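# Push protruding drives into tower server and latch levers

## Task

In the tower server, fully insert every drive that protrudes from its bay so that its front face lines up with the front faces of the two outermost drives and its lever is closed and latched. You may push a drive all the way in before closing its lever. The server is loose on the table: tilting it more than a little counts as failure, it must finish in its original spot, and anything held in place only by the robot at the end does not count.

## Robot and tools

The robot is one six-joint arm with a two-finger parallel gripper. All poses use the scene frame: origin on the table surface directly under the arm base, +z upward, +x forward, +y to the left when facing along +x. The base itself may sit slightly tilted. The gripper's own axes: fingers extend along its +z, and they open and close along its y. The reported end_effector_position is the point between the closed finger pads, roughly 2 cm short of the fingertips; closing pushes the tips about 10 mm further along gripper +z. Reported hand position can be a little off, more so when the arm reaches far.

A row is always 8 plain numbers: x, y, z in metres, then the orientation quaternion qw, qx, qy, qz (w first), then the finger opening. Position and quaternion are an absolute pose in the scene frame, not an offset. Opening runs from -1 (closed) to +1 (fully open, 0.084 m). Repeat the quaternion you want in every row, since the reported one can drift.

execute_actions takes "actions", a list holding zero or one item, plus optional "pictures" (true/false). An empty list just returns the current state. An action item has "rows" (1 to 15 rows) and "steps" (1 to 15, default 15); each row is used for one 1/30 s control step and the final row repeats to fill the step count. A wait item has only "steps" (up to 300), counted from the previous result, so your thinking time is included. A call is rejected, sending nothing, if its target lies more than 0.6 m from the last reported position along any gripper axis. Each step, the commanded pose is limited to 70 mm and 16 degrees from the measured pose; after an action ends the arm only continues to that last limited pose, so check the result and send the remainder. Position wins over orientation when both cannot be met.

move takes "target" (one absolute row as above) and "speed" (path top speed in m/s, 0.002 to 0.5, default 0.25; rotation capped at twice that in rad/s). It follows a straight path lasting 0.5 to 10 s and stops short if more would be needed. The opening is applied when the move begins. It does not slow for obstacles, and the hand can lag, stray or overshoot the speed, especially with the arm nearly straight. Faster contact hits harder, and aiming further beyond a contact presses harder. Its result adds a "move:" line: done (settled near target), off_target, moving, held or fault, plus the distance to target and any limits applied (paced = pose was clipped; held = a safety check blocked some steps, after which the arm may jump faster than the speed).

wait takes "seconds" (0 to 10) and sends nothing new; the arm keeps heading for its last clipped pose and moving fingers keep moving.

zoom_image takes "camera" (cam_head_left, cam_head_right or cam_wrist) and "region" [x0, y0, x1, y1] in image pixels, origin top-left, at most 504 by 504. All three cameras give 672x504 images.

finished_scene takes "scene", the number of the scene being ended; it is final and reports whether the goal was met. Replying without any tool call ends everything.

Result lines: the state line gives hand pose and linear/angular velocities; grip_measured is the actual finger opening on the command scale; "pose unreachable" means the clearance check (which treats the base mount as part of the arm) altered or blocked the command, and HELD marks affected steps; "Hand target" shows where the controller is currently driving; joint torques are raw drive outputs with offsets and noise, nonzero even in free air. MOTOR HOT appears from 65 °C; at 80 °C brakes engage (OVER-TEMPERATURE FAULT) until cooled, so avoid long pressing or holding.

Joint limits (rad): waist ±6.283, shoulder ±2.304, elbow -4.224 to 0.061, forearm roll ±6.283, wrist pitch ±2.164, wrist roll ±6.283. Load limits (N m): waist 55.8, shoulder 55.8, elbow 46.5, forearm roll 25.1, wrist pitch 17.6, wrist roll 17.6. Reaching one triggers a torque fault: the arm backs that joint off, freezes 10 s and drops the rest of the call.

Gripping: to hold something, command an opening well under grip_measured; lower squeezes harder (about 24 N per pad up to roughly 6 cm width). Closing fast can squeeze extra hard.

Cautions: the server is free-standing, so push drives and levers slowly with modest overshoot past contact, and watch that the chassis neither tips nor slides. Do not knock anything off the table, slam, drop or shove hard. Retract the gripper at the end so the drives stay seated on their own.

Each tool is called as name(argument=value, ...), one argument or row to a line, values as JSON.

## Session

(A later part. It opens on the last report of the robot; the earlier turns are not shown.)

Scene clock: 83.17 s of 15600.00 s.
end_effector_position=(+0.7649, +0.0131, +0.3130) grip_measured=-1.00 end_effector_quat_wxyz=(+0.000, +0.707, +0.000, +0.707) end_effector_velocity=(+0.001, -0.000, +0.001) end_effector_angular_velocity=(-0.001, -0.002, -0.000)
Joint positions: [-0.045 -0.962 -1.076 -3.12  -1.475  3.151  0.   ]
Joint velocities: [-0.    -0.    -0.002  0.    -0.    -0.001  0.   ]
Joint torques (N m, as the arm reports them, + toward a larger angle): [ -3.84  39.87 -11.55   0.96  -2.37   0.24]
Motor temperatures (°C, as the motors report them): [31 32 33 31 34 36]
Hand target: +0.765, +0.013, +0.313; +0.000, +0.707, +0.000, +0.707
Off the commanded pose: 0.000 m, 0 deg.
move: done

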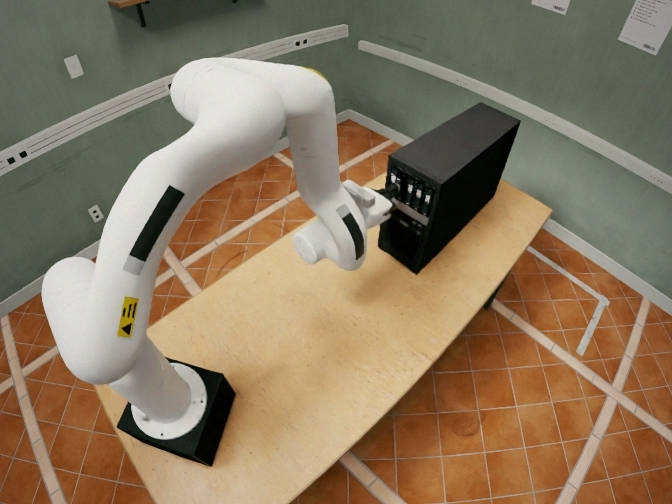

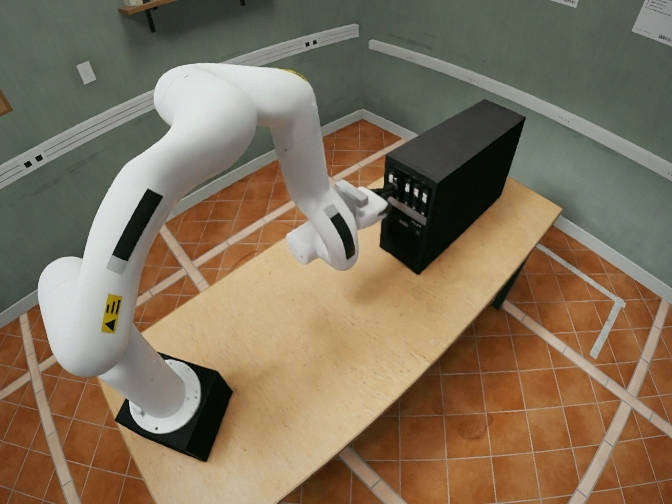

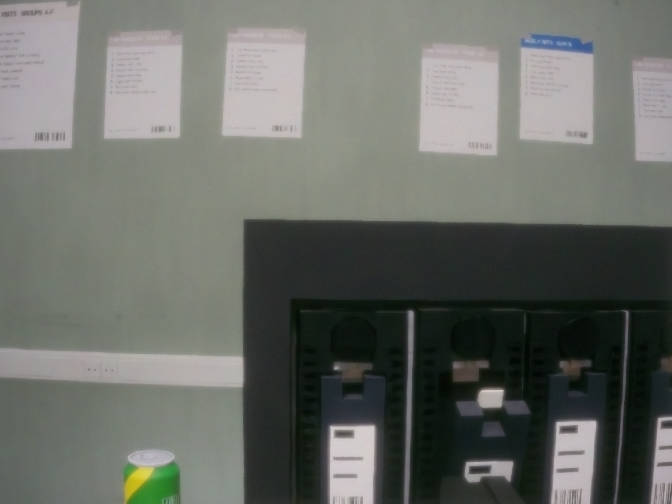

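move(
  target=[0.782, 0.0115, 0.318, 0, 0.7071, 0, 0.7071, -1],
  speed=0.01,
)

Scene clock: 93.93 s of 15600.00 s.
end_effector_position=(+0.7819, +0.0116, +0.3179) grip_measured=-1.00 end_effector_quat_wxyz=(+0.000, +0.707, +0.000, +0.707) end_effector_velocity=(+0.001, +0.000, +0.001) end_effector_angular_velocity=(+0.000, -0.001, +0.001)
Joint positions: [-0.049 -0.97  -1.122 -3.124 -1.437  3.151  0.   ]
Joint velocities: [-0.    -0.    -0.002 -0.001  0.001  0.001  0.   ]
Joint torques (N m, as the arm reports them, + toward a larger angle): [ -5.91  40.74 -12.54   1.2   -2.05   0.36]
Motor temperatures (°C, as the motors report them): [31 32 33 31 34 36]
Hand target: +0.782, +0.012, +0.318; +0.000, +0.707, +0.000, +0.707
Off the commanded pose: 0.000 m, 0 deg.
After step 90, 5.77 s passed at rest.
move: done

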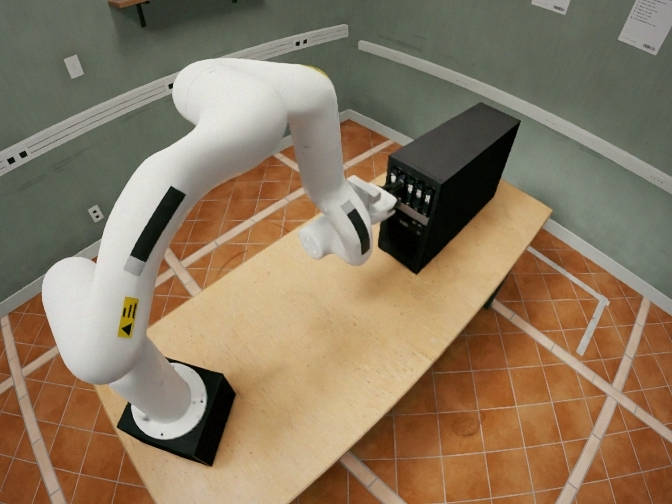

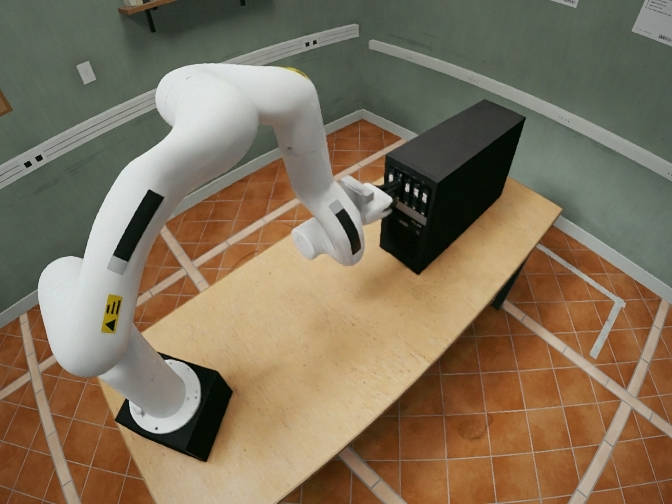

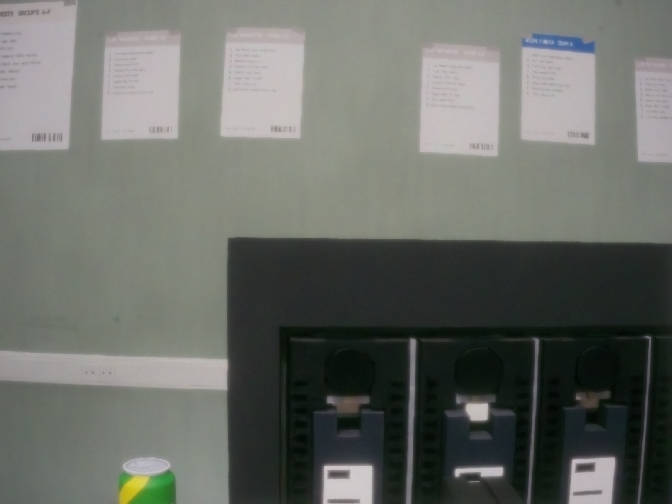

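The drive is being drawn in.

move(
  target=[0.787, 0.0115, 0.319, 0, 0.7071, 0, 0.7071, -1],
  speed=0.005,
)

Scene clock: 97.80 s of 15600.00 s.
end_effector_position=(+0.7863, +0.0116, +0.3186) grip_measured=-1.00 end_effector_quat_wxyz=(-0.000, +0.707, +0.000, +0.707) end_effector_velocity=(+0.001, -0.000, +0.001) end_effector_angular_velocity=(+0.001, -0.002, -0.001)
Joint positions: [-0.049 -0.974 -1.134 -3.124 -1.428  3.151  0.   ]
Joint velocities: [-0.     0.001 -0.002  0.001  0.001  0.001  0.   ]
Joint torques (N m, as the arm reports them, + toward a larger angle): [ -5.87  38.68 -20.57   1.67   1.32   0.28]
Motor temperatures (°C, as the motors report them): [31 32 33 31 34 36]
Hand target: +0.787, +0.012, +0.319; +0.000, +0.707, +0.000, +0.707
Off the commanded pose: 0.001 m, 0 deg.
move: done

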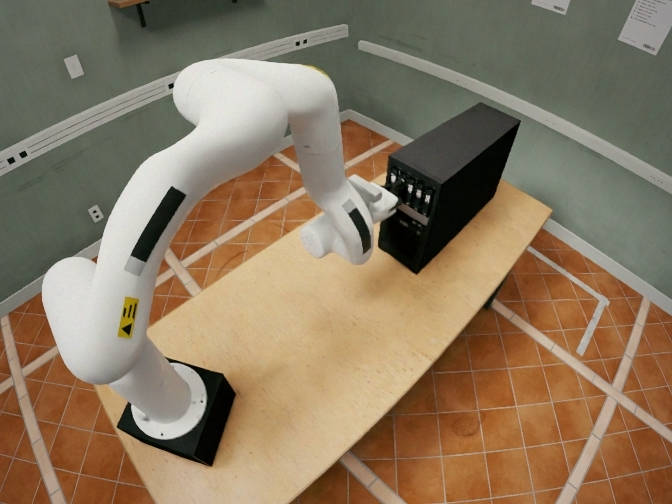

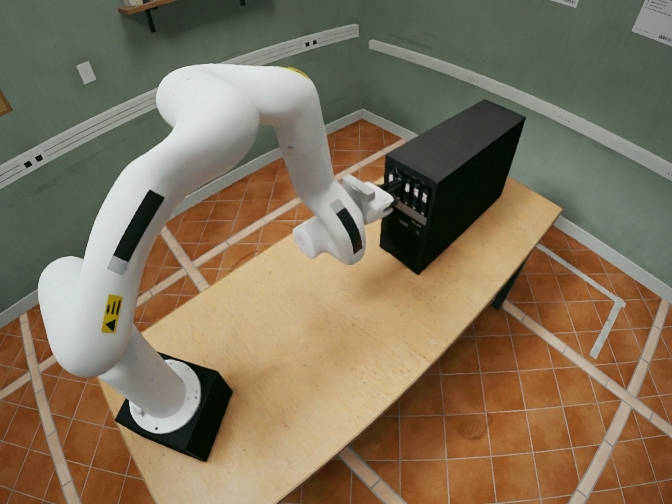

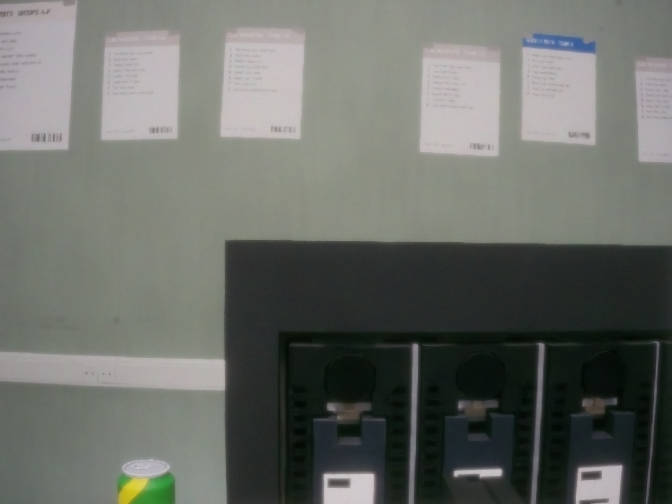

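move(
  target=[0.72, 0.0115, 0.31, 0, 0.7071, 0, 0.7071, -1],
  speed=0.1,
)

Scene clock: 101.77 s of 15600.00 s.
end_effector_position=(+0.7203, +0.0114, +0.3099) grip_measured=-1.00 end_effector_quat_wxyz=(-0.000, +0.707, -0.000, +0.707) end_effector_velocity=(-0.001, +0.000, +0.000) end_effector_angular_velocity=(+0.000, +0.000, +0.001)
Joint positions: [-0.046 -0.926 -0.952 -3.122 -1.562  3.154  0.   ]
Joint velocities: [ 0.     0.001  0.004 -0.001 -0.002  0.     0.   ]
Joint torques (N m, as the arm reports them, + toward a larger angle): [-3.14 36.95 -8.88  1.29 -1.72  0.35]
Motor temperatures (°C, as the motors report them): [31 32 33 31 34 36]
Hand target: +0.720, +0.011, +0.310; -0.000, +0.707, -0.000, +0.707
Off the commanded pose: 0.000 m, 0 deg.
move: done

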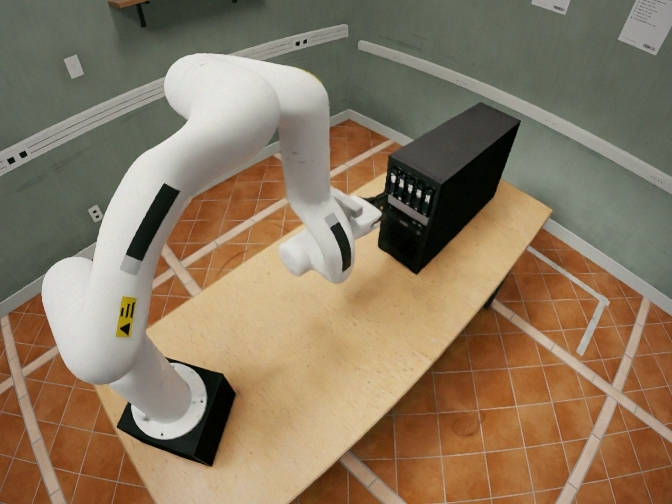

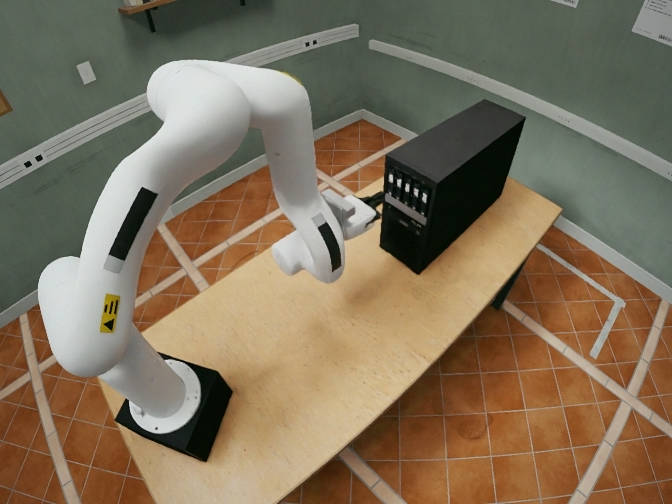

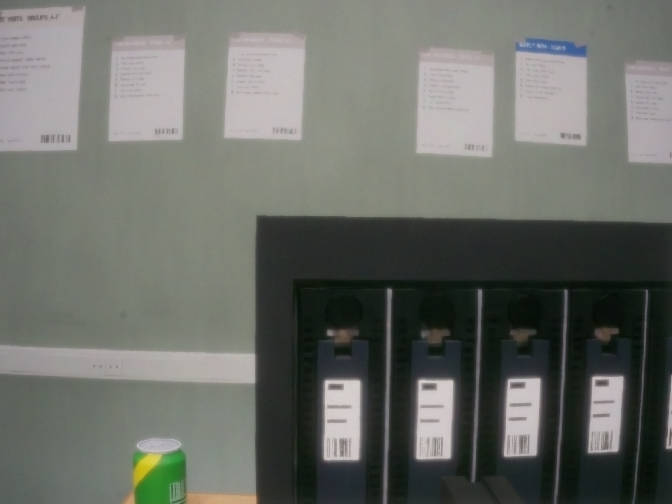

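finished_scene(
  scene=1,
)

The scene is finished: the task was done.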